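# Set shelf board level on four cabinet pegs

## Task

Place the shelf board inside the cabinet so that it sits level and is supported by all four shelf pegs, then release it. At the end the entire hand and arm must be outside the cabinet, the hand must keep at least a fingernail's width of clearance from the cabinet's sides, back and roof, and the arm must be still; otherwise the task fails. It also fails if the gripper is still holding any loose object at the moment of judging. Anything that stays in place only because the robot is holding it does not count.

## Robot and tools

Robot: one arm with six joints (waist, shoulder, elbow, wrist pitch, wrist yaw, wrist roll) and a two-finger parallel gripper. Its one camera, cam_wrist (504x504 pixels), is mounted on the wrist. The arm's base may sit slightly tilted on the table.

Frame: every position and orientation uses the scene frame. Its origin lies on the table top directly under the arm's base; +z points up, and +y is to the left when facing along +x. Distances are in metres, angles in radians. The gripper's fingers point along its own +x axis and close along its own y axis. end_effector_position is the point midway between the finger pads, roughly 3 to 4 cm behind the fingertips.

execute_actions(actions): actions is a list of actions run one after another. Each action is a list of at most 15 rows; each row is applied for one control step of 1/30 s, and if fewer than 15 rows are given, the final row is repeated until 15 steps are done. A row is 8 numbers: x, y, z, qw, qx, qy, qz, opening. x, y, z is an absolute target position for end_effector_position in metres; qw, qx, qy, qz is an absolute target orientation quaternion with w first; both are in the scene frame, not offsets. opening is an absolute finger command from -1 to 1: +1 is fully open (0.088 m), the empty fingers touch at about -0.80, and values below that close no further. Closing from fully open takes at least about 0.5 s. An empty list moves nothing and simply returns the current state and images. An action is rejected if its target lies more than 0.6 m from the gripper's position at that action's start along any of the gripper's axes; if any action is malformed, or the first action fails that check against the last reported state, the whole call is rejected and nothing moves. To hold an orientation steady, repeat the intended quaternion in every row instead of copying the reported one, which may have drifted.

move(target, speed, blocking): target is one such 8-number row (absolute pose plus opening). The gripper follows a straight path toward it lasting between 0.5 and 10 s; longer paths are cut off at 10 s before arriving. speed is the path's top speed in m/s, 0.002 to 0.5, default 0.25; rotation is capped at twice that value in rad/s, taking the shorter way round. The opening is applied as the move begins. The path does not slow for obstacles, the gripper lags and can wander from it and exceed speed, especially with the arm nearly straight. Faster contact hits harder, and aiming further past a contact presses harder. With blocking=false the result comes after 0.5 s while the arm keeps going; until a result shows the move ended, other moves and execute_actions are refused, so use wait or stop first.

wait(seconds): 0 to 10; lets time pass while the last command is held; returns early if a running move ends. stop(): brakes a running move to rest (needs room, more when fast); fingers keep moving. zoom_image(camera, region): camera is "cam_wrist"; region is [x0, y0, x1, y1] in pixels of the latest image, (0,0) top-left, at most 504 by 504. read_manual(section): returns only licence texts ("licences"). finished_scene(scene): pass the current scene's number once the board is placed and the arm has withdrawn; this is final.

Controller behaviour: each step, the commanded pose is clipped to within 70 mm and 16 degrees of the measured pose, then damped inverse kinematics drives the joints, favouring position over orientation. After an action the arm only continues to that last clipped pose, so far targets need further actions. Joint friction can leave the gripper short or slightly tilted, especially at long reach, and tiny moves may not happen; check the reported pose after each move and correct tilt.

Results: the state line gives end_effector_position, end_effector_quat_wxyz and velocities (m/s, rad/s). Joint positions and Joint velocities list the six joints in base-to-gripper order, then the finger-pad gap in metres. Joint ranges (rad): waist -3.054 to 3.054, shoulder 0.000 to 3.142, elbow 0.000 to 2.356, wrist pitch -1.571 to 1.571, wrist yaw -1.571 to 1.571, wrist roll -3.142 to 3.142. "Hand target" is the pose currently being driven toward. "pose unreachable" means the clearance check (which treats any mounting block under the base as arm) altered or blocked the command. grip_measured is the measured opening on the command scale; to hold something, keep commanding clearly below it (further below squeezes harder, up to about 34 N per pad; fast closes can press harder). Readings may be off by about 1 mm throughout. The move: line reports how the move ended (done, off_target, moving, held, fault) plus limits: paced means the pose was clipped, held means a check blocked some steps, after which the arm may jump faster than speed; distance to target is also given. Reported hand position can be off, more at long reach. The camera calibration is approximate.

Cautions: torque on a joint reaching its load limit (waist 16.6, shoulder 20.6, elbow 20.5, wrist pitch 5.42, wrist yaw 5.4, wrist roll 5.07 N m, held weight included) halts the arm for 10 s and drops the rest of the call. Holding loads heats motors: MOTOR HOT appears from 50 °C, and at 95 °C an OVER-TEMPERATURE FAULT holds the arm, which can lose power and go limp if it doesn't cool. The robot holds its last command while you think. Occasional disturbances may tug the held board or nudge loose items. Avoid dropping the board, slamming, hard pushes into the cabinet, and knocking anything off the table, which fails the task. Open the fingers fully before withdrawing, and leave the arm clear and motionless.

Each tool is called after ">>>" by a JSON object that holds its "method" and its "body", one argument or row to a line.

## Session

>>> {"method": "execute_actions", "body": {
  "actions": []
}}

Scene clock: 0.00 s.
end_effector_position=(+0.1891, +0.2049, +0.3426) grip_measured=+0.850 end_effector_quat_wxyz=(+0.919, +0.332, -0.083, -0.193) end_effector_velocity=(-0.002, -0.004, -0.001) end_effector_angular_velocity=(-0.006, +0.003, -0.019)
Joint positions: [ 0.517  0.505  0.875 -0.759  0.77   1.711  0.081]
Joint velocities: [-0.002 -0.002 -0.002 -0.022  0.007  0.007 -0.   ]
Motor temperatures (°C, as the motors report them): [32 30 33 33 33 28]
Heat: hottest elbow 33 °C (+0.0 °C/min).
Hand target: +0.189, +0.205, +0.343; +0.919, +0.332, -0.083, -0.194
camera_calibration (this result's frames):
cam_wrist: T_world_to_cam=[[-0.354005, -0.708854, -0.610088, 0.421799], [-0.0890684, 0.674918, -0.732497, 0.162269], [0.930993, -0.204968, -0.302061, 0.0443254], [0, 0, 0, 1]] pos_world=[0.122505, 0.19856, 0.389585]

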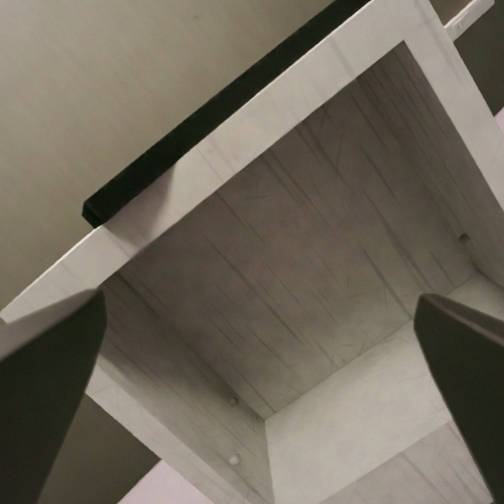

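Survey.

>>> {"method": "move", "body": {
  "target": [0.1,0.12,0.38,0.95,0,0.3,0,1]
}}

>>> {"method": "move", "body": {
  "target": [0.1,-0.1,0.38,0.9,0.1,0.3,-0.3,1]
}}

Scene clock: 10.80 s.
end_effector_position=(+0.1005, +0.1196, +0.3824) grip_measured=+1.000 end_effector_quat_wxyz=(+0.909, -0.094, +0.190, -0.360) end_effector_velocity=(-0.001, +0.001, -0.001) end_effector_angular_velocity=(-0.022, +0.030, +0.005)
Joint positions: [-1.542  0.794  1.192 -1.571 -0.736 -0.598  0.088]
Joint velocities: [ 0.002 -0.002  0.002 -0.007  0.007 -0.037  0.   ]
Motor temperatures (°C, as the motors report them): [31 30 34 34 33 28]
Heat: hottest elbow 34 °C (+5.6 °C/min).
Hand target: +0.101, +0.119, +0.383; +0.908, -0.095, +0.194, -0.359
Off the commanded pose: 0.002 m, 45 deg; orientation clipped at the last step of the last action.
joint sent to its limit — the command would take joint 4 (wrist pitch) past its lower limit, so that joint was sent only as far as its limit.
move: off_target; limits=paced
camera_calibration (this result's frames):
cam_wrist: T_world_to_cam=[[-0.62998, -0.68844, 0.35941, 0.0088189], [-0.648626, 0.211912, -0.731012, 0.352083], [0.427095, -0.693645, -0.58004, 0.336687], [0, 0, 0, 1]] pos_world=[0.0901286, 0.165002, 0.4495]

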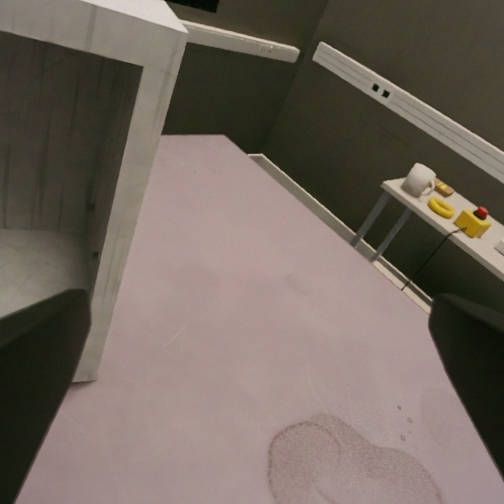

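Scene clock: 12.33 s.
end_effector_position=(+0.0998, -0.0975, +0.3757) grip_measured=+1.000 end_effector_quat_wxyz=(+0.900, +0.105, +0.298, -0.301) end_effector_velocity=(+0.000, -0.003, +0.000) end_effector_angular_velocity=(-0.002, -0.004, +0.007)
Joint positions: [-1.524  1.62   1.111 -1.164 -0.699 -0.649  0.088]
Joint velocities: [-0.002  0.012  0.002  0.007 -0.007 -0.007  0.   ]
Motor temperatures (°C, as the motors report them): [31 30 34 34 33 28]
Heat: hottest elbow 34 °C (+4.9 °C/min).
Hand target: +0.101, -0.099, +0.378; +0.900, +0.101, +0.299, -0.302
Off the commanded pose: 0.005 m, 1 deg.
move: done
camera_calibration (this result's frames):
cam_wrist: T_world_to_cam=[[-0.612503, -0.788752, 0.0520576, -0.0346952], [-0.692696, 0.503852, -0.516047, 0.344887], [0.380804, -0.352141, -0.854977, 0.323792], [0, 0, 0, 1]] pos_world=[0.0943497, -0.0871176, 0.456619]

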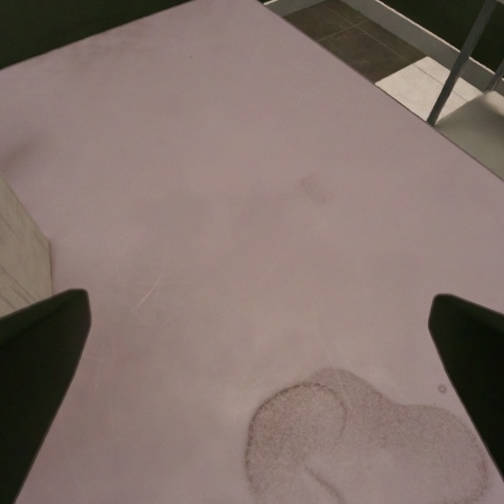

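>>> {"method": "move", "body": {
  "target": [0.1,0.2,0.4,0.87,-0.15,0.27,0.38,1]
}}

>>> {"method": "move", "body": {
  "target": [0.13,0.15,0.45,0.97,0,0.2,0.1,1]
}}

Scene clock: 20.33 s.
end_effector_position=(+0.1003, +0.1995, +0.4004) grip_measured=+1.000 end_effector_quat_wxyz=(+0.835, -0.341, +0.271, -0.336) end_effector_velocity=(+0.001, +0.000, -0.003) end_effector_angular_velocity=(-0.010, +0.041, +0.019)
Joint positions: [-0.941  0.757  1.523 -1.572 -0.318 -0.52   0.088]
Joint velocities: [ 0.012  0.002 -0.002 -0.007 -0.007 -0.037  0.   ]
Motor temperatures (°C, as the motors report them): [31 31 35 34 33 28]
Heat: hottest elbow 35 °C (+5.9 °C/min).
Hand target: +0.101, +0.198, +0.401; +0.833, -0.343, +0.276, -0.335
Off the commanded pose: 0.001 m, 87 deg; orientation clipped at the last step of the last action.
joint sent to its limit — the command would take joint 4 (wrist pitch) past its lower limit, so that joint was sent only as far as its limit.
move: off_target; limits=paced
camera_calibration (this result's frames):
cam_wrist: T_world_to_cam=[[-0.375865, -0.488784, 0.787283, -0.179436], [-0.876239, -0.0889942, -0.473587, 0.327988], [0.301546, -0.867854, -0.394842, 0.375849], [0, 0, 0, 1]] pos_world=[0.106617, 0.267665, 0.444999]

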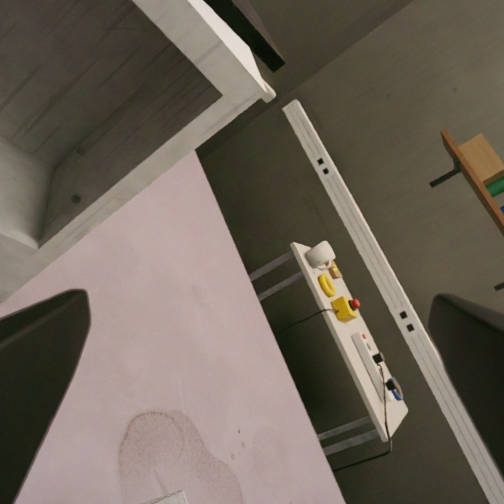

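Scene clock: 24.47 s.
end_effector_position=(+0.1304, +0.1509, +0.4521) grip_measured=+1.000 end_effector_quat_wxyz=(+0.994, -0.030, -0.026, -0.097) end_effector_velocity=(-0.000, -0.001, -0.002) end_effector_angular_velocity=(+0.030, -0.021, +0.016)
Joint positions: [-1.694  0.959  1.165 -1.572 -1.475 -0.648  0.088]
Joint velocities: [-0.007 -0.002 -0.022 -0.007 -0.022  0.007  0.   ]
Motor temperatures (°C, as the motors report them): [31 32 34 35 33 28]
Heat: hottest wrist pitch 35 °C (+4.9 °C/min).
Hand target: +0.130, +0.150, +0.452; +0.995, -0.025, -0.029, -0.096
Off the commanded pose: 0.002 m, 35 deg; orientation clipped at the last step of the last action.
joint sent to its limit — the command would take joint 4 (wrist pitch) past its lower limit, so that joint was sent only as far as its limit.
move: off_target; limits=paced
camera_calibration (this result's frames):
cam_wrist: T_world_to_cam=[[-0.241606, -0.96579, 0.0942097, 0.135243], [-0.330905, -0.00926631, -0.943619, 0.50386], [0.912211, -0.259159, -0.317346, 0.138497], [0, 0, 0, 1]] pos_world=[0.0730665, 0.171178, 0.506662]

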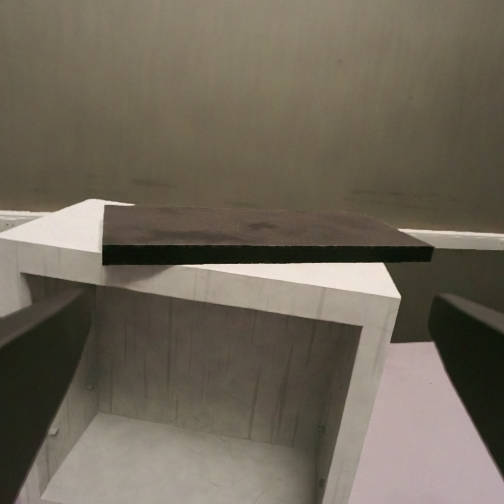

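>>> {"method": "move", "body": {
  "target": [0.0,0.25,0.4,0.9,0,0.1,0.42,1]
}}

>>> {"method": "move", "body": {
  "target": [0.2,0.05,0.5,0.94,0,0.34,0,1]
}}

Scene clock: 38.20 s.
end_effector_position=(+0.1147, +0.2007, +0.4556) grip_measured=+1.000 end_effector_quat_wxyz=(+0.961, +0.082, -0.201, -0.168) end_effector_velocity=(+0.001, +0.003, +0.001) end_effector_angular_velocity=(+0.022, -0.012, +0.016)
Joint positions: [-2.069  0.643  1.18  -1.444 -1.574  0.05   0.088]
Joint velocities: [-0.002 -0.017 -0.002  0.051 -0.007  0.095  0.   ]
Motor temperatures (°C, as the motors report them): [31 32 34 35 33 28]
Heat: hottest wrist pitch 35 °C (+3.1 °C/min).
Hand target: +0.117, +0.204, +0.454; +0.962, +0.079, -0.200, -0.167
Off the commanded pose: 0.137 m, 78 deg; position and orientation clipped at the last step of the last action.
joint sent to its limit — the command would take joint 5 (wrist yaw) past its lower limit, so that joint was sent only as far as its limit.
move: off_target; limits=paced
camera_calibration (this result's frames):
cam_wrist: T_world_to_cam=[[-0.347065, -0.915518, -0.203401, 0.316796], [0.0527066, 0.197499, -0.978885, 0.433048], [0.936359, -0.350457, -0.020291, 0.0470587], [0, 0, 0, 1]] pos_world=[0.0430605, 0.220998, 0.489295]

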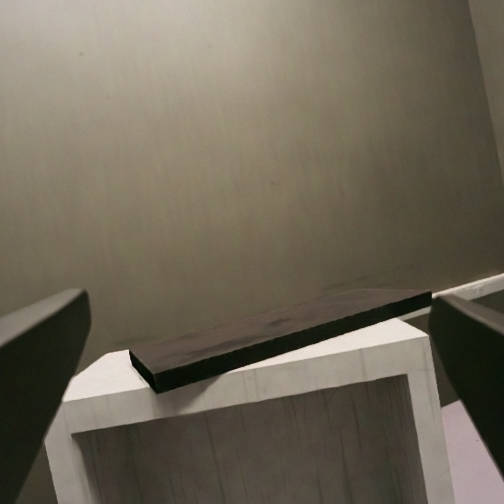

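Scene clock: 41.03 s.
end_effector_position=(+0.2016, +0.0502, +0.4971) grip_measured=+1.000 end_effector_quat_wxyz=(+0.967, -0.022, +0.238, -0.086) end_effector_velocity=(+0.000, -0.001, +0.000) end_effector_angular_velocity=(-0.005, -0.000, +0.011)
Joint positions: [-1.279  1.615  1.683 -1.571 -1.105 -0.703  0.088]
Joint velocities: [-0.002  0.007  0.002 -0.007 -0.007 -0.022  0.   ]
Motor temperatures (°C, as the motors report them): [31 32 34 35 33 28]
Heat: hottest wrist pitch 35 °C (+2.9 °C/min).
Hand target: +0.203, +0.050, +0.497; +0.966, -0.024, +0.241, -0.086
Off the commanded pose: 0.003 m, 16 deg.
joint sent to its limit — the command would take joint 4 (wrist pitch) past its lower limit, so that joint was sent only as far as its limit.
move: off_target; limits=paced
camera_calibration (this result's frames):
cam_wrist: T_world_to_cam=[[-0.177075, -0.973821, 0.142539, 0.0143803], [-0.761884, 0.0439493, -0.64622, 0.505336], [0.623038, -0.223028, -0.749721, 0.33317], [0, 0, 0, 1]] pos_world=[0.179976, 0.0661008, 0.574293]

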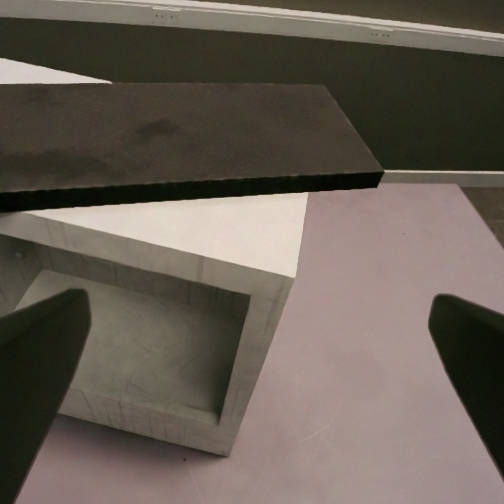

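>>> {"method": "move", "body": {
  "target": [0.3,-0.2,0.3,0.7,-0.7,0.1,-0.1,0.3]
}}

>>> {"method": "move", "body": {
  "target": [0.37,-0.17,0.40,0.627,-0.627,-0.327,0.327,0.3]
}}

Scene clock: 81.43 s.
end_effector_position=(+0.2963, -0.1964, +0.2968) grip_measured=+0.300 end_effector_quat_wxyz=(+0.699, -0.701, +0.104, -0.097) end_effector_velocity=(+0.000, -0.001, -0.000) end_effector_angular_velocity=(-0.030, +0.004, +0.009)
Joint positions: [-0.974  2.331  0.593  1.442 -0.789 -1.021  0.054]
Joint velocities: [-0.002  0.017  0.007  0.022 -0.007 -0.022 -0.   ]
Motor temperatures (°C, as the motors report them): [30 31 35 35 33 28]
Heat: hottest elbow 35 °C (+0.0 °C/min).
Hand target: +0.298, -0.198, +0.296; +0.699, -0.701, +0.104, -0.097
Off the commanded pose: 0.006 m, 1 deg.
move: done
camera_calibration (this result's frames):
cam_wrist: T_world_to_cam=[[-0.0224633, 0.0550195, 0.998233, -0.278236], [-0.622187, -0.782327, 0.0291183, 0.0548048], [0.782547, -0.620433, 0.0518061, -0.294164], [0, 0, 0, 1]] pos_world=[0.258046, -0.124325, 0.291388]

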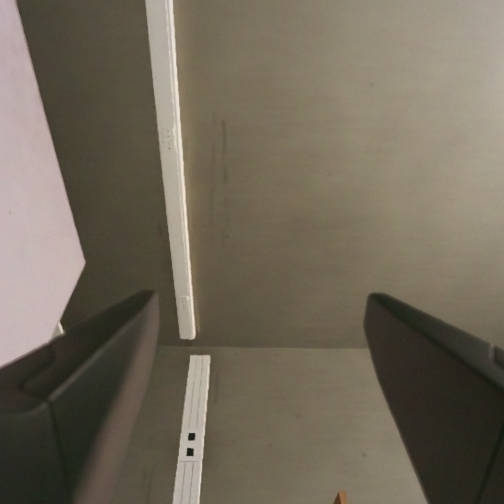

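Scene clock: 84.37 s.
end_effector_position=(+0.3688, -0.1704, +0.4027) grip_measured=+0.300 end_effector_quat_wxyz=(-0.636, +0.736, +0.032, -0.231) end_effector_velocity=(-0.002, -0.001, -0.005) end_effector_angular_velocity=(-0.020, +0.041, +0.021)
Joint positions: [-1.     2.555  1.421  1.567 -1.498 -0.506  0.054]
Joint velocities: [-0.002  0.012  0.022 -0.007 -0.051 -0.007 -0.   ]
Motor temperatures (°C, as the motors report them): [31 31 35 35 33 28]
Heat: hottest elbow 35 °C (+0.0 °C/min).
Hand target: +0.371, -0.172, +0.400; -0.634, +0.736, +0.032, -0.235
Off the commanded pose: 0.003 m, 38 deg; orientation clipped at the last step of the last action.
joint sent to its limit — the command would take joint 4 (wrist pitch) past its upper limit, so that joint was sent only as far as its limit.
move: off_target; limits=paced
camera_calibration (this result's frames):
cam_wrist: T_world_to_cam=[[0.187984, 0.213042, 0.958788, -0.418509], [0.0219775, -0.97686, 0.212748, -0.227472], [0.981926, -0.0189214, -0.188316, -0.21464], [0, 0, 0, 1]] pos_world=[0.294432, -0.137109, 0.409236]

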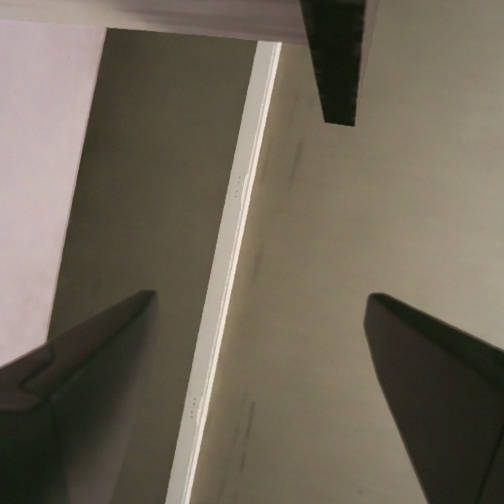

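>>> {"method": "move", "body": {
  "target": [0.2,-0.3,0.2,0.851,0.118,0.217,-0.464,0.3]
}}

>>> {"method": "move", "body": {
  "target": [0.27,-0.1,0.2,0.96,0.04,0.244,-0.17,0.3]
}}

Scene clock: 98.10 s.
end_effector_position=(+0.2002, -0.2934, +0.2000) grip_measured=+0.300 end_effector_quat_wxyz=(+0.855, +0.118, +0.213, -0.459) end_effector_velocity=(-0.001, +0.000, -0.002) end_effector_angular_velocity=(+0.022, -0.004, -0.004)
Joint positions: [-1.055  2.336  0.696  0.498 -0.357  0.206  0.054]
Joint velocities: [-0.002  0.002  0.007 -0.022 -0.007  0.007  0.   ]
Motor temperatures (°C, as the motors report them): [32 33 36 35 33 28]
Heat: hottest elbow 36 °C (+1.0 °C/min).
Hand target: +0.199, -0.296, +0.200; +0.853, +0.122, +0.212, -0.462
Off the commanded pose: 0.007 m, 1 deg.
move: done
camera_calibration (this result's frames):
cam_wrist: T_world_to_cam=[[-0.844326, -0.533291, 0.0520885, 0.00271182], [-0.438915, 0.632579, -0.638121, 0.433837], [0.307354, -0.561645, -0.768172, 0.00218337], [0, 0, 0, 1]] pos_world=[0.192036, -0.271763, 0.278376]

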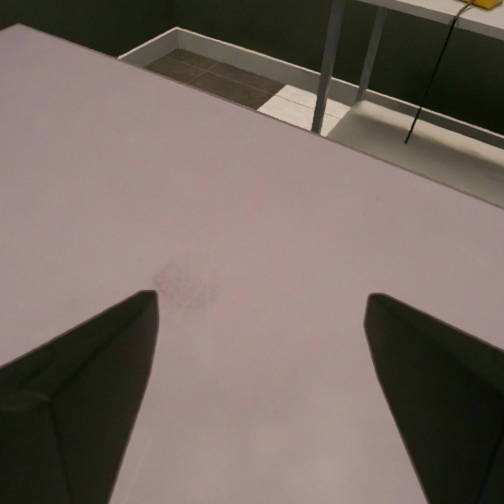

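Scene clock: 99.93 s.
end_effector_position=(+0.2703, -0.1037, +0.2039) grip_measured=+0.300 end_effector_quat_wxyz=(+0.954, +0.036, +0.243, -0.172) end_effector_velocity=(-0.001, +0.003, -0.001) end_effector_angular_velocity=(+0.012, +0.001, +0.003)
Joint positions: [-0.784  1.784  0.357  0.566 -0.749  0.234  0.054]
Joint velocities: [ 0.002 -0.012 -0.007 -0.007 -0.007  0.007 -0.   ]
Motor temperatures (°C, as the motors report them): [32 33 36 35 33 28]
Heat: hottest elbow 36 °C (+1.0 °C/min).
Hand target: +0.269, -0.101, +0.201; +0.953, +0.039, +0.246, -0.170
Off the commanded pose: 0.005 m, 1 deg.
move: done
camera_calibration (this result's frames):
cam_wrist: T_world_to_cam=[[-0.36503, -0.928092, 0.0734768, -0.0119947], [-0.734784, 0.238735, -0.6349, 0.3855], [0.571704, -0.285747, -0.769092, 0.0475083], [0, 0, 0, 1]] pos_world=[0.25172, -0.0895889, 0.282173]

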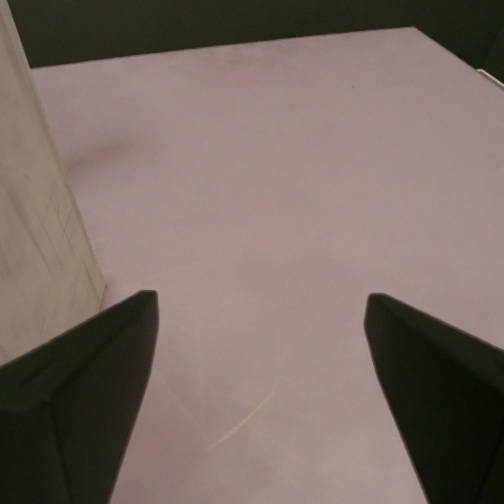

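>>> {"method": "move", "body": {
  "target": [0.22,0.05,0.25,0.95,-0.07,0.24,0.2,0.3]
}}

>>> {"method": "move", "body": {
  "target": [0.3,-0.12,0.4,0.69,-0.69,-0.15,0.15,0.3]
}}

>>> {"method": "move", "body": {
  "target": [0.37,-0.17,0.40,0.627,-0.627,-0.327,0.327,0.3]
}}

Scene clock: 113.93 s.
end_effector_position=(+0.2210, +0.0509, +0.2508) grip_measured=+0.300 end_effector_quat_wxyz=(+0.950, -0.067, +0.235, +0.195) end_effector_velocity=(-0.000, +0.001, +0.003) end_effector_angular_velocity=(+0.008, +0.006, +0.031)
Joint positions: [-0.953  1.496  0.603 -1.002 -1.472 -1.222  0.054]
Joint velocities: [-0.007  0.144  0.09  -0.33  -0.007 -0.388 -0.   ]
Motor temperatures (°C, as the motors report them): [31 33 36 35 32 28]
Heat: hottest elbow 36 °C (+1.0 °C/min).
Hand target: +0.222, +0.050, +0.253; +0.950, -0.070, +0.236, +0.195
Off the commanded pose: 0.002 m, 1 deg.
move: done
camera_calibration (this result's frames):
cam_wrist: T_world_to_cam=[[0.380752, -0.919863, 0.094234, -0.0603114], [-0.687541, -0.349779, -0.636351, 0.362049], [0.618316, 0.177502, -0.765622, 0.121242], [0, 0, 0, 1]] pos_world=[0.196921, 0.0496381, 0.3289]

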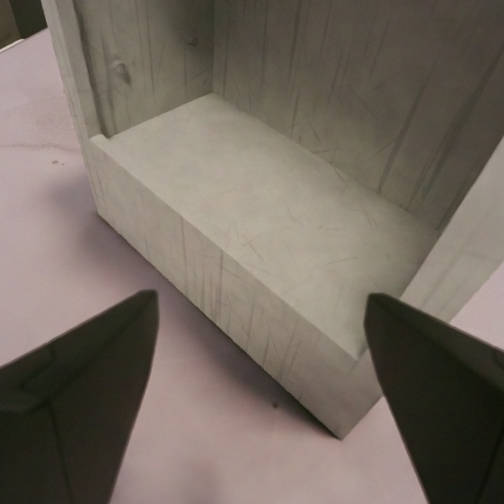

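Scene clock: 117.73 s.
end_effector_position=(+0.3005, -0.1186, +0.3960) grip_measured=+0.300 end_effector_quat_wxyz=(+0.669, -0.711, -0.007, +0.219) end_effector_velocity=(-0.001, -0.005, +0.002) end_effector_angular_velocity=(-0.042, -0.018, -0.014)
Joint positions: [-1.097  2.087  1.115  0.201 -1.574 -1.617  0.054]
Joint velocities: [-0.007  0.002 -0.002  0.037  0.022 -0.007 -0.   ]
Motor temperatures (°C, as the motors report them): [31 32 37 35 32 28]
Heat: hottest elbow 37 °C (+2.0 °C/min).
Hand target: +0.300, -0.121, +0.398; +0.667, -0.712, -0.009, +0.218
Off the commanded pose: 0.004 m, 18 deg; orientation clipped at the last step of the last action.
joint sent to its limit — the command would take joint 5 (wrist yaw) past its lower limit, so that joint was sent only as far as its limit.
move: off_target; limits=paced
camera_calibration (this result's frames):
cam_wrist: T_world_to_cam=[[0.226191, 0.131564, 0.965157, -0.433921], [-0.0373954, -0.988934, 0.143569, -0.130203], [0.973365, -0.0685664, -0.218768, -0.139094], [0, 0, 0, 1]] pos_world=[0.228669, -0.0812111, 0.407066]

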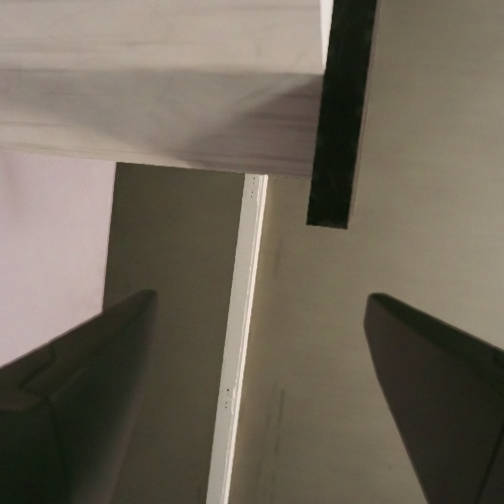

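Scene clock: 119.60 s.
end_effector_position=(+0.3677, -0.1688, +0.4007) grip_measured=+0.300 end_effector_quat_wxyz=(-0.619, +0.739, +0.024, -0.265) end_effector_velocity=(-0.000, +0.000, +0.003) end_effector_angular_velocity=(-0.040, -0.018, +0.023)
Joint positions: [-1.     2.4    1.49   0.281 -1.575 -1.591  0.054]
Joint velocities: [-0.002  0.002  0.007  0.022 -0.007 -0.022 -0.   ]
Motor temperatures (°C, as the motors report them): [32 33 37 35 32 28]
Heat: hottest elbow 37 °C (+2.0 °C/min).
Hand target: +0.370, -0.170, +0.399; -0.618, +0.739, +0.025, -0.268
Off the commanded pose: 0.003 m, 38 deg; orientation clipped at the last step of the last action.
joint sent to its limit — the command would take joint 5 (wrist yaw) past its lower limit, so that joint was sent only as far as its limit.
move: off_target; limits=paced
camera_calibration (this result's frames):
cam_wrist: T_world_to_cam=[[0.234338, 0.253876, 0.93842, -0.418723], [0.0739452, -0.967157, 0.243185, -0.255136], [0.969339, 0.0124042, -0.245415, -0.181168], [0, 0, 0, 1]] pos_world=[0.292602, -0.138205, 0.410522]

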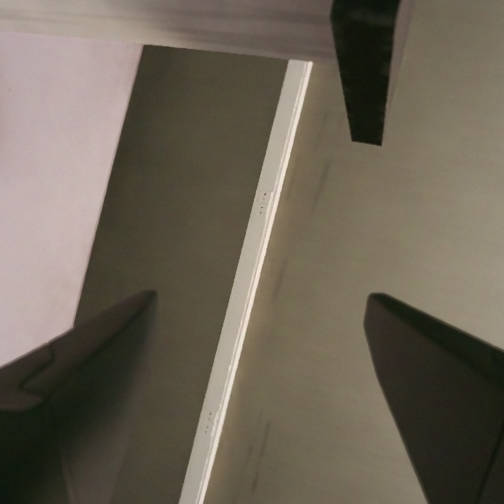

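>>> {"method": "move", "body": {
  "target": [0.3,-0.09,0.412,0.704,-0.704,-0.062,0.062,0.3]
}}

>>> {"method": "move", "body": {
  "target": [0.36,-0.08,0.415,0.704,-0.704,-0.062,0.062,0.3],
  "speed": 0.1
}}

Scene clock: 141.60 s.
end_effector_position=(+0.3000, -0.0889, +0.4165) grip_measured=+0.300 end_effector_quat_wxyz=(+0.699, -0.711, -0.049, +0.061) end_effector_velocity=(-0.001, -0.001, -0.003) end_effector_angular_velocity=(+0.014, +0.006, +0.004)
Joint positions: [-1.065  2.049  0.766  1.562 -1.21  -0.547  0.054]
Joint velocities: [-0.002  0.012 -0.002  0.022 -0.007  0.022 -0.   ]
Motor temperatures (°C, as the motors report them): [33 34 38 35 32 28]
Heat: hottest elbow 38 °C (+2.0 °C/min).
Hand target: +0.301, -0.091, +0.412; +0.704, -0.706, -0.047, +0.061
Off the commanded pose: 0.005 m, 2 deg.
joint sent to its limit — the command would take joint 4 (wrist pitch) past its upper limit, so that joint was sent only as far as its limit.
move: done
camera_calibration (this result's frames):
cam_wrist: T_world_to_cam=[[-0.0372613, 0.0540107, 0.997845, -0.398975], [-0.22913, -0.972397, 0.0440772, -0.00338634], [0.972682, -0.226994, 0.0486083, -0.257324], [0, 0, 0, 1]] pos_world=[0.234653, -0.040155, 0.410772]

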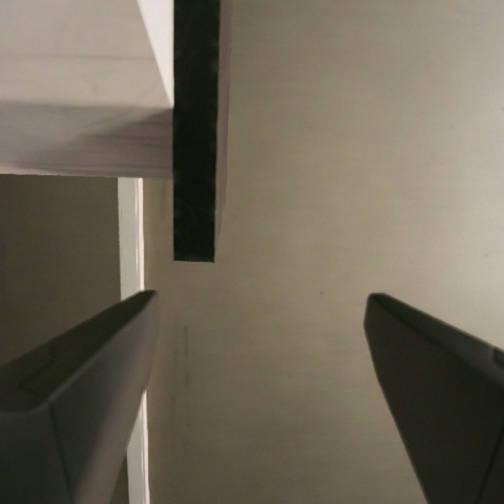

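Scene clock: 142.63 s.
end_effector_position=(+0.3569, -0.0797, +0.4146) grip_measured=+0.300 end_effector_quat_wxyz=(+0.705, -0.704, -0.061, +0.062) end_effector_velocity=(+0.003, -0.001, -0.001) end_effector_angular_velocity=(+0.008, +0.005, -0.006)
Joint positions: [-0.912  2.088  0.869  1.469 -1.057 -0.573  0.054]
Joint velocities: [ 0.007  0.002  0.007 -0.022  0.007 -0.007 -0.   ]
Motor temperatures (°C, as the motors report them): [33 34 38 35 32 28]
Heat: hottest elbow 38 °C (+3.0 °C/min).
Hand target: +0.360, -0.080, +0.415; +0.704, -0.705, -0.061, +0.062
Off the commanded pose: 0.003 m, 0 deg.
move: done
camera_calibration (this result's frames):
cam_wrist: T_world_to_cam=[[-0.0514582, 0.0333861, 0.998117, -0.392179], [-0.212064, -0.977014, 0.0217472, 0.0215799], [0.9759, -0.210546, 0.0573554, -0.314007], [0, 0, 0, 1]] pos_world=[0.290835, -0.0319355, 0.408981]

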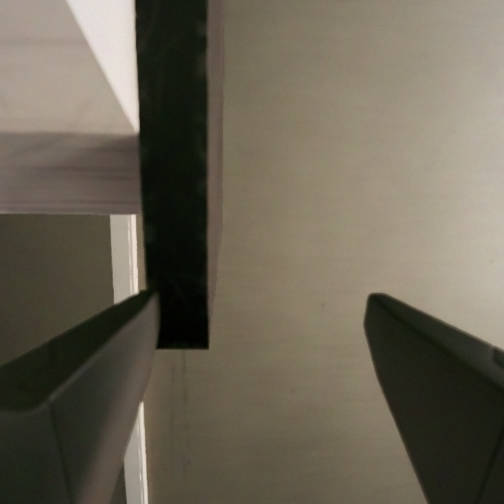

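>>> {"method": "move", "body": {
  "target": [0.36,-0.08,0.393,0.704,-0.704,-0.062,0.062,0.3],
  "speed": 0.06
}}

>>> {"method": "move", "body": {
  "target": [0.405,-0.073,0.393,0.704,-0.704,-0.062,0.062,0.3],
  "speed": 0.05
}}

Scene clock: 152.73 s.
end_effector_position=(+0.3595, -0.0778, +0.3983) grip_measured=+0.300 end_effector_quat_wxyz=(+0.701, -0.708, -0.065, +0.062) end_effector_velocity=(-0.003, -0.003, +0.001) end_effector_angular_velocity=(-0.004, -0.012, -0.010)
Joint positions: [-0.884  2.112  0.828  1.539 -1.03  -0.582  0.054]
Joint velocities: [-0.007  0.002 -0.007  0.007  0.007 -0.007 -0.   ]
Motor temperatures (°C, as the motors report them): [33 34 39 34 33 28]
Heat: hottest elbow 39 °C (+3.0 °C/min).
Hand target: +0.360, -0.080, +0.393; +0.704, -0.704, -0.062, +0.062
Off the commanded pose: 0.006 m, 1 deg.
move: done
camera_calibration (this result's frames):
cam_wrist: T_world_to_cam=[[-0.0586906, 0.0425514, 0.997369, -0.372271], [-0.205279, -0.978254, 0.0296561, 0.0185472], [0.976942, -0.202998, 0.0661492, -0.318457], [0, 0, 0, 1]] pos_world=[0.293072, -0.0306617, 0.391807]

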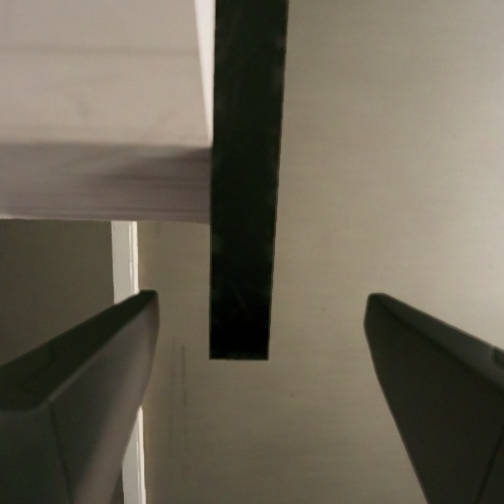

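Scene clock: 154.00 s.
end_effector_position=(+0.3976, -0.0807, +0.3939) grip_measured=+0.300 end_effector_quat_wxyz=(+0.709, -0.701, -0.057, +0.052) end_effector_velocity=(+0.002, +0.000, -0.004) end_effector_angular_velocity=(+0.010, +0.024, +0.011)
Joint positions: [-0.796  2.151  0.92   1.423 -0.927 -0.626  0.054]
Joint velocities: [ 0.002  0.007  0.007 -0.007 -0.022  0.007 -0.   ]
Motor temperatures (°C, as the motors report them): [33 34 39 34 33 28]
Heat: hottest elbow 39 °C (+3.0 °C/min).
Hand target: +0.405, -0.073, +0.392; +0.704, -0.705, -0.062, +0.062
Off the commanded pose: 0.011 m, 1 deg.
move: off_target
camera_calibration (this result's frames):
cam_wrist: T_world_to_cam=[[-0.0573479, 0.0231723, 0.998085, -0.367839], [-0.230157, -0.973108, 0.00936807, 0.0420509], [0.971462, -0.229179, 0.061139, -0.353981], [0, 0, 0, 1]] pos_world=[0.332462, -0.0316811, 0.388383]

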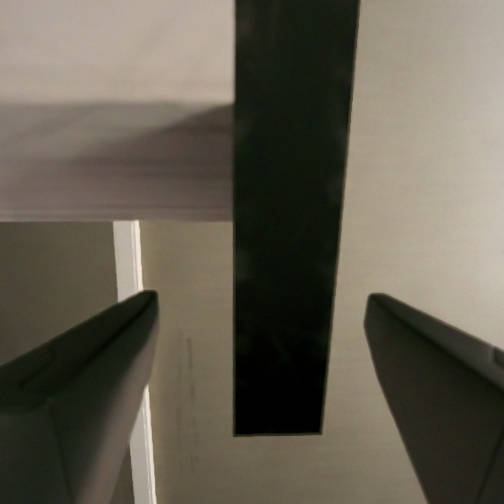

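>>> {"method": "execute_actions", "body": {
  "actions": [
    [[0.42,-0.075,0.397,0.704,-0.704,-0.062,0.062,0.3]],
    [[0.435,-0.072,0.397,0.704,-0.704,-0.062,0.062,0.3]],
    [[0.435,-0.072,0.397,0.704,-0.704,-0.062,0.062,-0.3]],
    [[0.435,-0.072,0.397,0.704,-0.704,-0.062,0.062,-0.95]]
  ]
}}

Scene clock: 161.43 s.
end_effector_position=(+0.4237, -0.0906, +0.3965) grip_measured=-0.523 end_effector_quat_wxyz=(+0.715, -0.696, -0.048, +0.044) end_effector_velocity=(-0.001, -0.004, -0.004) end_effector_angular_velocity=(+0.026, +0.018, -0.010)
Joint positions: [-0.759  2.202  1.021  1.335 -0.874 -0.643  0.013]
Joint velocities: [-0.002  0.002 -0.002 -0.022 -0.007  0.007 -0.   ]
Motor temperatures (°C, as the motors report them): [32 34 39 34 33 28]
Heat: hottest elbow 39 °C (+3.0 °C/min).
Hand target: +0.434, -0.072, +0.397; +0.704, -0.704, -0.062, +0.062
Off the commanded pose: 0.022 m, 3 deg.
camera_calibration (this result's frames):
cam_wrist: T_world_to_cam=[[-0.0562941, 0.00890462, 0.998375, -0.370546], [-0.253325, -0.967365, -0.00565588, 0.0546991], [0.965742, -0.253232, 0.0567126, -0.379759], [0, 0, 0, 1]] pos_world=[0.359747, -0.0399536, 0.39179]

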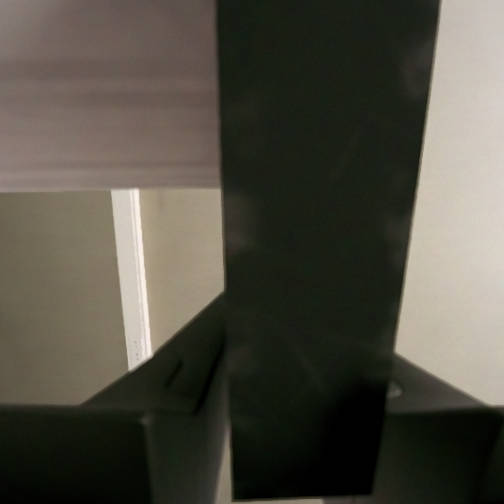

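>>> {"method": "execute_actions", "body": {
  "actions": [
    [[0.41,-0.088,0.399,0.706,-0.706,-0.03,0.03,-0.95]],
    [[0.39,-0.088,0.399,0.707,-0.707,0,0,-0.95]],
    [[0.37,-0.086,0.399,0.706,-0.706,0.025,-0.025,-0.95]],
    [[0.35,-0.082,0.399,0.705,-0.705,0.05,-0.05,-0.95]],
    [[0.335,-0.078,0.399,0.704,-0.704,0.06,-0.06,-0.95]]
  ]
}}

>>> {"method": "execute_actions", "body": {
  "actions": [
    [[0.335,-0.078,0.398,0.704,-0.704,0.06,-0.06,0.3]],
    [[0.335,-0.078,0.398,0.704,-0.704,0.06,-0.06,0.3]]
  ]
}}

>>> {"method": "move", "body": {
  "target": [0.24,-0.06,0.41,0.704,-0.704,0.06,-0.06,0.3],
  "speed": 0.1
}}

>>> {"method": "move", "body": {
  "target": [0.17,0.1,0.5,0.95,0.03,0.25,-0.16,0.3]
}}

Scene clock: 178.80 s.
end_effector_position=(+0.3381, -0.0791, +0.3951) grip_measured=-0.538 end_effector_quat_wxyz=(+0.709, -0.701, +0.063, -0.055) end_effector_velocity=(-0.003, +0.003, +0.002) end_effector_angular_velocity=(-0.008, -0.001, +0.002)
Joint positions: [-0.869  1.762  0.689  0.895 -0.787 -0.907  0.013]
Joint velocities: [-0.007 -0.017 -0.007 -0.007 -0.007 -0.007 -0.   ]
Motor temperatures (°C, as the motors report them): [32 36 40 35 33 28]
Heat: hottest elbow 40 °C (+3.0 °C/min).
Hand target: +0.335, -0.078, +0.399; +0.705, -0.705, +0.060, -0.060
Off the commanded pose: 0.005 m, 1 deg.
camera_calibration (this result's frames):
cam_wrist: T_world_to_cam=[[-0.0281761, 0.037062, 0.998916, -0.381629], [-0.524658, -0.851147, 0.0167806, 0.136127], [0.850846, -0.523617, 0.0434269, -0.271373], [0, 0, 0, 1]] pos_world=[0.291564, -0.0120878, 0.390716]

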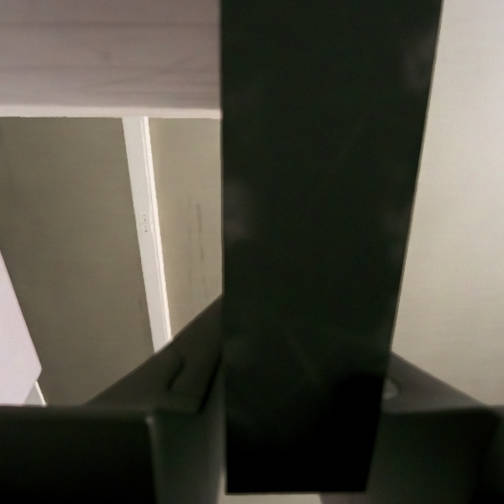

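Scene clock: 179.80 s.
end_effector_position=(+0.3367, -0.0777, +0.3975) grip_measured=+0.300 end_effector_quat_wxyz=(+0.705, -0.704, +0.060, -0.057) end_effector_velocity=(-0.001, +0.002, -0.003) end_effector_angular_velocity=(+0.001, +0.016, +0.012)
Joint positions: [-0.872  1.755  0.686  0.9   -0.786 -0.909  0.054]
Joint velocities: [-0.002 -0.002 -0.002 -0.007 -0.022 -0.007  0.   ]
Motor temperatures (°C, as the motors report them): [32 36 40 35 33 28]
Heat: hottest elbow 40 °C (+3.0 °C/min).
Hand target: +0.335, -0.078, +0.398; +0.704, -0.705, +0.060, -0.060
Off the commanded pose: 0.002 m, 0 deg.
camera_calibration (this result's frames):
cam_wrist: T_world_to_cam=[[-0.0348612, 0.0469892, 0.998287, -0.380825], [-0.524198, -0.851318, 0.0217659, 0.13442], [0.850883, -0.522541, 0.0543096, -0.273757], [0, 0, 0, 1]] pos_world=[0.290122, -0.0107204, 0.392114]

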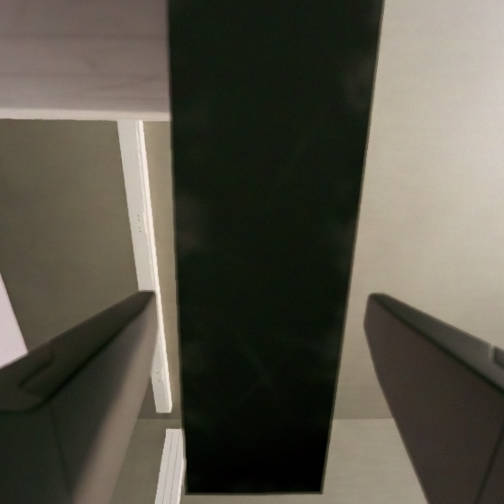

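Scene clock: 181.23 s.
end_effector_position=(+0.2425, -0.0594, +0.4138) grip_measured=+0.300 end_effector_quat_wxyz=(+0.704, -0.705, +0.056, -0.060) end_effector_velocity=(-0.004, -0.001, -0.002) end_effector_angular_velocity=(+0.004, +0.006, -0.010)
Joint positions: [-1.16   1.483  0.545  0.707 -1.063 -0.996  0.054]
Joint velocities: [-0.012 -0.012 -0.002 -0.037 -0.007 -0.022 -0.   ]
Motor temperatures (°C, as the motors report them): [32 36 40 35 33 28]
Heat: hottest elbow 40 °C (+3.0 °C/min).
Hand target: +0.240, -0.060, +0.411; +0.706, -0.704, +0.058, -0.060
Off the commanded pose: 0.005 m, 0 deg.
move: done
camera_calibration (this result's frames):
cam_wrist: T_world_to_cam=[[-0.0442147, 0.0520836, 0.997663, -0.398365], [-0.524089, -0.851399, 0.021221, 0.100402], [0.850515, -0.521926, 0.0649408, -0.189233], [0, 0, 0, 1]] pos_world=[0.195952, 0.0074651, 0.407593]

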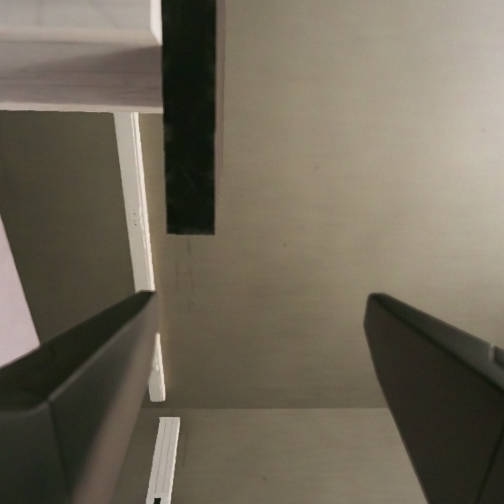

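Scene clock: 185.07 s.
end_effector_position=(+0.1726, +0.0967, +0.5018) grip_measured=+0.300 end_effector_quat_wxyz=(+0.963, +0.018, +0.198, -0.184) end_effector_velocity=(-0.002, +0.003, -0.002) end_effector_angular_velocity=(+0.017, +0.001, -0.013)
Joint positions: [-1.332  1.415  1.688 -1.571 -1.002 -0.418  0.054]
Joint velocities: [-0.002 -0.007  0.002 -0.022  0.007  0.007 -0.   ]
Motor temperatures (°C, as the motors report them): [32 35 39 35 33 28]
Heat: hottest elbow 39 °C (+2.0 °C/min).
Hand target: +0.171, +0.099, +0.503; +0.963, +0.016, +0.194, -0.187
Off the commanded pose: 0.005 m, 7 deg.
joint sent to its limit — the command would take joint 4 (wrist pitch) past its lower limit, so that joint was sent only as far as its limit.
move: off_target
camera_calibration (this result's frames):
cam_wrist: T_world_to_cam=[[-0.385155, -0.917926, 0.0952234, 0.10807], [-0.67581, 0.21028, -0.706444, 0.483562], [0.62844, -0.336444, -0.701334, 0.350851], [0, 0, 0, 1]] pos_world=[0.147931, 0.115558, 0.577383]

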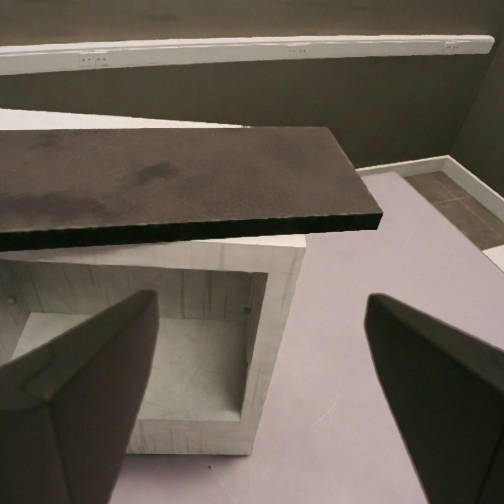

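>>> {"method": "execute_actions", "body": {
  "actions": []
}}

Scene clock: 202.00 s.
end_effector_position=(+0.1725, +0.0968, +0.5019) grip_measured=+0.300 end_effector_quat_wxyz=(+0.963, +0.019, +0.197, -0.185) end_effector_velocity=(-0.000, +0.002, -0.002) end_effector_angular_velocity=(+0.017, +0.000, +0.004)
Joint positions: [-1.333  1.415  1.689 -1.571 -1.001 -0.416  0.054]
Joint velocities: [-0.002  0.002  0.002 -0.022 -0.007 -0.007  0.   ]
Motor temperatures (°C, as the motors report them): [31 34 38 36 32 28]
Heat: hottest elbow 38 °C (+0.0 °C/min).
Hand target: +0.171, +0.099, +0.503; +0.963, +0.016, +0.194, -0.187
Off the commanded pose: 0.005 m, 7 deg.
camera_calibration (this result's frames):
cam_wrist: T_world_to_cam=[[-0.386361, -0.91753, 0.0941506, 0.108808], [-0.674943, 0.211678, -0.706855, 0.483449], [0.628631, -0.336648, -0.701064, 0.350881], [0, 0, 0, 1]] pos_world=[0.147765, 0.115623, 0.577474]

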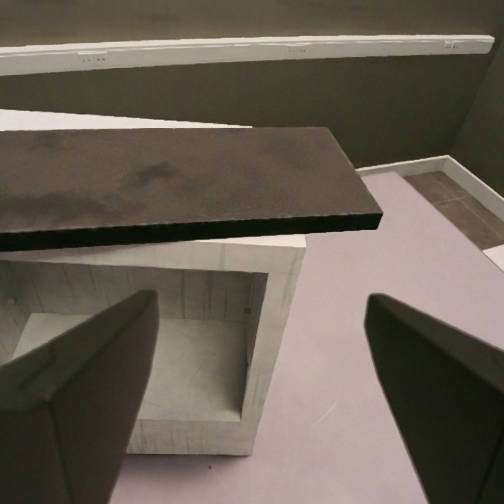

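>>> {"method": "move", "body": {
  "target": [0.22,-0.025,0.40,0.698,-0.69,0.122,-0.147,0.3]
}}

>>> {"method": "move", "body": {
  "target": [0.275,-0.043,0.40,0.698,-0.69,0.122,-0.147,0.3],
  "speed": 0.1
}}

Scene clock: 230.17 s.
end_effector_position=(+0.2189, -0.0224, +0.4013) grip_measured=+0.300 end_effector_quat_wxyz=(+0.695, -0.693, +0.121, -0.146) end_effector_velocity=(-0.002, -0.005, -0.005) end_effector_angular_velocity=(-0.001, +0.010, -0.015)
Joint positions: [-1.118  1.076  0.485  0.234 -0.82  -1.084  0.054]
Joint velocities: [-0.002  0.002 -0.012 -0.007  0.007 -0.022 -0.   ]
Motor temperatures (°C, as the motors report them): [30 32 36 36 32 28]
Heat: hottest elbow 36 °C (-4.0 °C/min).
Hand target: +0.219, -0.025, +0.397; +0.697, -0.691, +0.125, -0.144
Off the commanded pose: 0.003 m, 0 deg.
move: done
camera_calibration (this result's frames):
cam_wrist: T_world_to_cam=[[-0.0622642, 0.060112, 0.996248, -0.384167], [-0.694665, -0.719333, -0.000012253, 0.168693], [0.716633, -0.69206, 0.0865464, -0.132262], [0, 0, 0, 1]] pos_world=[0.188049, 0.0529058, 0.394174]

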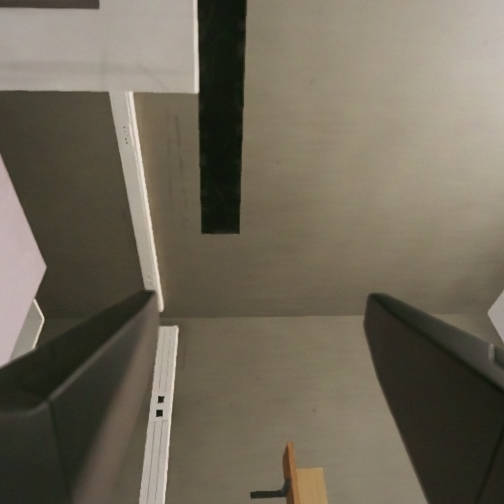

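Scene clock: 231.27 s.
end_effector_position=(+0.2725, -0.0441, +0.3967) grip_measured=+0.300 end_effector_quat_wxyz=(+0.698, -0.689, +0.126, -0.147) end_effector_velocity=(-0.001, -0.005, -0.006) end_effector_angular_velocity=(+0.018, +0.014, -0.018)
Joint positions: [-0.925  1.307  0.529  0.464 -0.636 -1.     0.054]
Joint velocities: [ 0.002  0.007 -0.002 -0.022  0.007 -0.007  0.   ]
Motor temperatures (°C, as the motors report them): [30 32 36 36 32 28]
Heat: hottest elbow 36 °C (-4.0 °C/min).
Hand target: +0.275, -0.043, +0.399; +0.697, -0.691, +0.123, -0.147
Off the commanded pose: 0.004 m, 0 deg.
move: done
camera_calibration (this result's frames):
cam_wrist: T_world_to_cam=[[-0.0588817, 0.0499883, 0.997013, -0.376661], [-0.699674, -0.714441, -0.00550071, 0.194061], [0.712032, -0.697908, 0.077043, -0.180451], [0, 0, 0, 1]] pos_world=[0.242088, 0.0315354, 0.390506]

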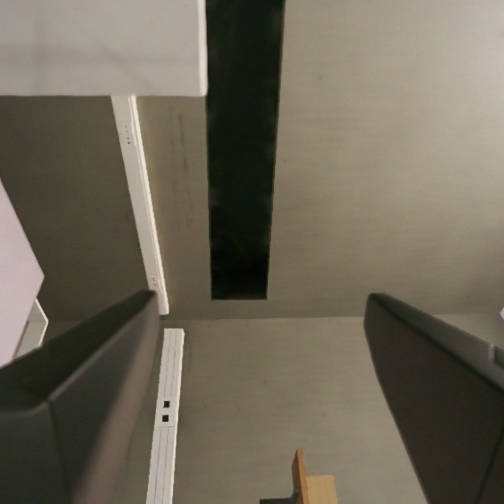

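>>> {"method": "move", "body": {
  "target": [0.278,-0.021,0.394,0.698,-0.69,0.122,-0.147,0.3],
  "speed": 0.1
}}

>>> {"method": "move", "body": {
  "target": [0.333,-0.04,0.394,0.698,-0.69,0.122,-0.147,0.3],
  "speed": 0.06
}}

Scene clock: 243.67 s.
end_effector_position=(+0.2778, -0.0221, +0.3954) grip_measured=+0.300 end_effector_quat_wxyz=(+0.697, -0.691, +0.122, -0.147) end_effector_velocity=(-0.001, +0.000, -0.002) end_effector_angular_velocity=(+0.015, +0.001, -0.010)
Joint positions: [-0.864  1.225  0.53   0.404 -0.579 -0.975  0.054]
Joint velocities: [ 0.002 -0.012 -0.002 -0.022  0.007  0.007 -0.   ]
Motor temperatures (°C, as the motors report them): [30 32 38 37 32 28]
Heat: hottest elbow 38 °C (-2.0 °C/min).
Hand target: +0.278, -0.021, +0.394; +0.698, -0.690, +0.122, -0.147
Off the commanded pose: 0.002 m, 0 deg.
move: done
camera_calibration (this result's frames):
cam_wrist: T_world_to_cam=[[-0.0635633, 0.0555232, 0.996432, -0.374449], [-0.695654, -0.718364, -0.00434775, 0.211814], [0.715559, -0.693449, 0.0842865, -0.172593], [0, 0, 0, 1]] pos_world=[0.247049, 0.0532652, 0.388581]

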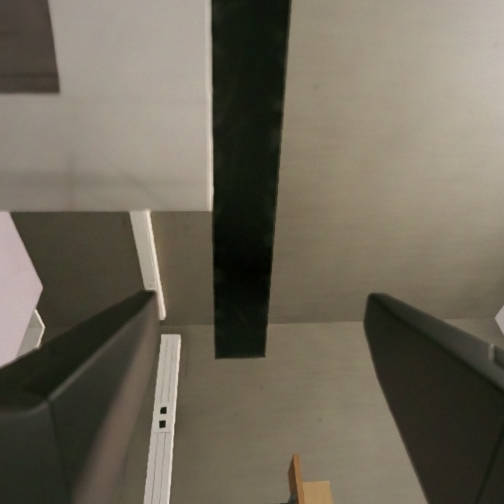

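Scene clock: 244.97 s.
end_effector_position=(+0.3274, -0.0419, +0.3910) grip_measured=+0.299 end_effector_quat_wxyz=(+0.698, -0.689, +0.126, -0.148) end_effector_velocity=(-0.000, -0.007, -0.003) end_effector_angular_velocity=(+0.007, +0.008, -0.019)
Joint positions: [-0.74   1.453  0.622  0.55  -0.456 -0.936  0.054]
Joint velocities: [-0.002  0.017  0.002 -0.007  0.007 -0.007 -0.   ]
Motor temperatures (°C, as the motors report them): [30 32 38 37 32 28]
Heat: hottest elbow 38 °C (-1.0 °C/min).
Hand target: +0.333, -0.040, +0.393; +0.697, -0.691, +0.123, -0.147
Off the commanded pose: 0.007 m, 1 deg.
move: done
camera_calibration (this result's frames):
cam_wrist: T_world_to_cam=[[-0.0595696, 0.0494027, 0.997001, -0.367666], [-0.701763, -0.712379, -0.0066302, 0.235278], [0.709915, -0.700054, 0.0771051, -0.21702], [0, 0, 0, 1]] pos_world=[0.297273, 0.0338451, 0.384856]

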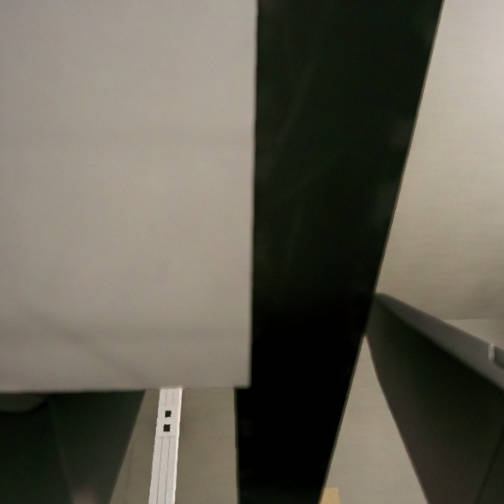

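>>> {"method": "execute_actions", "body": {
  "actions": [
    [[0.33,-0.041,0.396,0.698,-0.69,0.122,-0.147,-0.95]],
    [[0.33,-0.041,0.396,0.698,-0.69,0.122,-0.147,-0.95]]
  ]
}}

>>> {"method": "move", "body": {
  "target": [0.278,-0.023,0.402,0.698,-0.69,0.122,-0.147,-0.95],
  "speed": 0.04
}}

Scene clock: 249.70 s.
end_effector_position=(+0.3286, -0.0425, +0.3920) grip_measured=-0.457 end_effector_quat_wxyz=(+0.697, -0.690, +0.126, -0.147) end_effector_velocity=(-0.001, -0.000, -0.002) end_effector_angular_velocity=(-0.000, +0.009, +0.000)
Joint positions: [-0.741  1.46   0.628  0.55  -0.46  -0.94   0.017]
Joint velocities: [-0.002 -0.002 -0.002 -0.007 -0.007 -0.007 -0.   ]
Motor temperatures (°C, as the motors report them): [30 31 38 37 32 28]
Heat: hottest elbow 38 °C (-1.0 °C/min).
Hand target: +0.330, -0.041, +0.396; +0.698, -0.690, +0.122, -0.147
Off the commanded pose: 0.004 m, 1 deg.
camera_calibration (this result's frames):
cam_wrist: T_world_to_cam=[[-0.0570457, 0.0519556, 0.997019, -0.369319], [-0.700175, -0.713966, -0.00285597, 0.233571], [0.711689, -0.698251, 0.0771066, -0.218855], [0, 0, 0, 1]] pos_world=[0.298229, 0.0331345, 0.38576]

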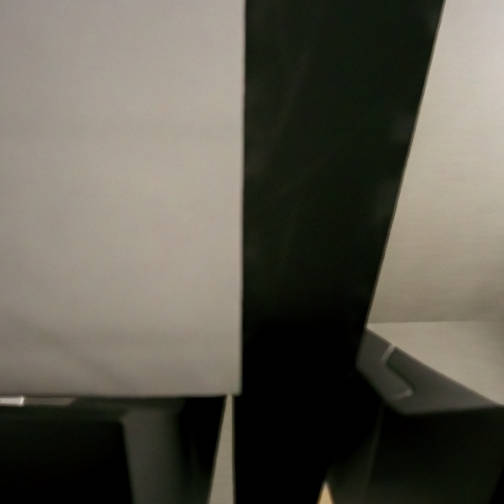

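Scene clock: 251.40 s.
end_effector_position=(+0.2824, -0.0220, +0.3963) grip_measured=-0.462 end_effector_quat_wxyz=(+0.698, -0.692, +0.126, -0.135) end_effector_velocity=(-0.003, +0.002, -0.005) end_effector_angular_velocity=(+0.013, +0.020, +0.015)
Joint positions: [-0.862  1.246  0.557  0.384 -0.599 -0.987  0.016]
Joint velocities: [-0.012 -0.012 -0.007 -0.022 -0.037 -0.007  0.   ]
Motor temperatures (°C, as the motors report them): [30 31 38 37 32 28]
Heat: hottest elbow 38 °C (-1.0 °C/min).
Hand target: +0.278, -0.023, +0.402; +0.699, -0.690, +0.121, -0.147
Off the commanded pose: 0.007 m, 1 deg.
move: done
camera_calibration (this result's frames):
cam_wrist: T_world_to_cam=[[-0.0414162, 0.0504902, 0.997865, -0.382052], [-0.687099, -0.726517, 0.00824264, 0.207529], [0.725383, -0.685291, 0.0647813, -0.170735], [0, 0, 0, 1]] pos_world=[0.250619, 0.0530603, 0.390586]

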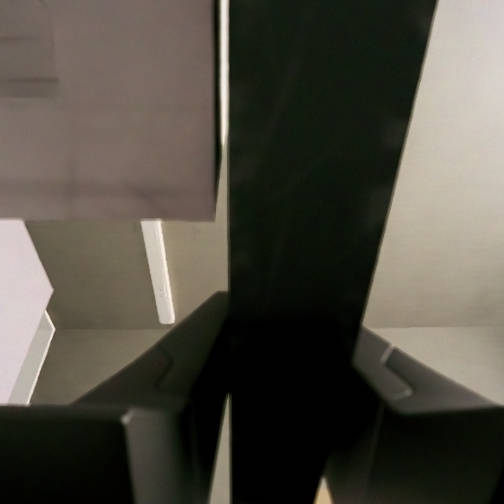

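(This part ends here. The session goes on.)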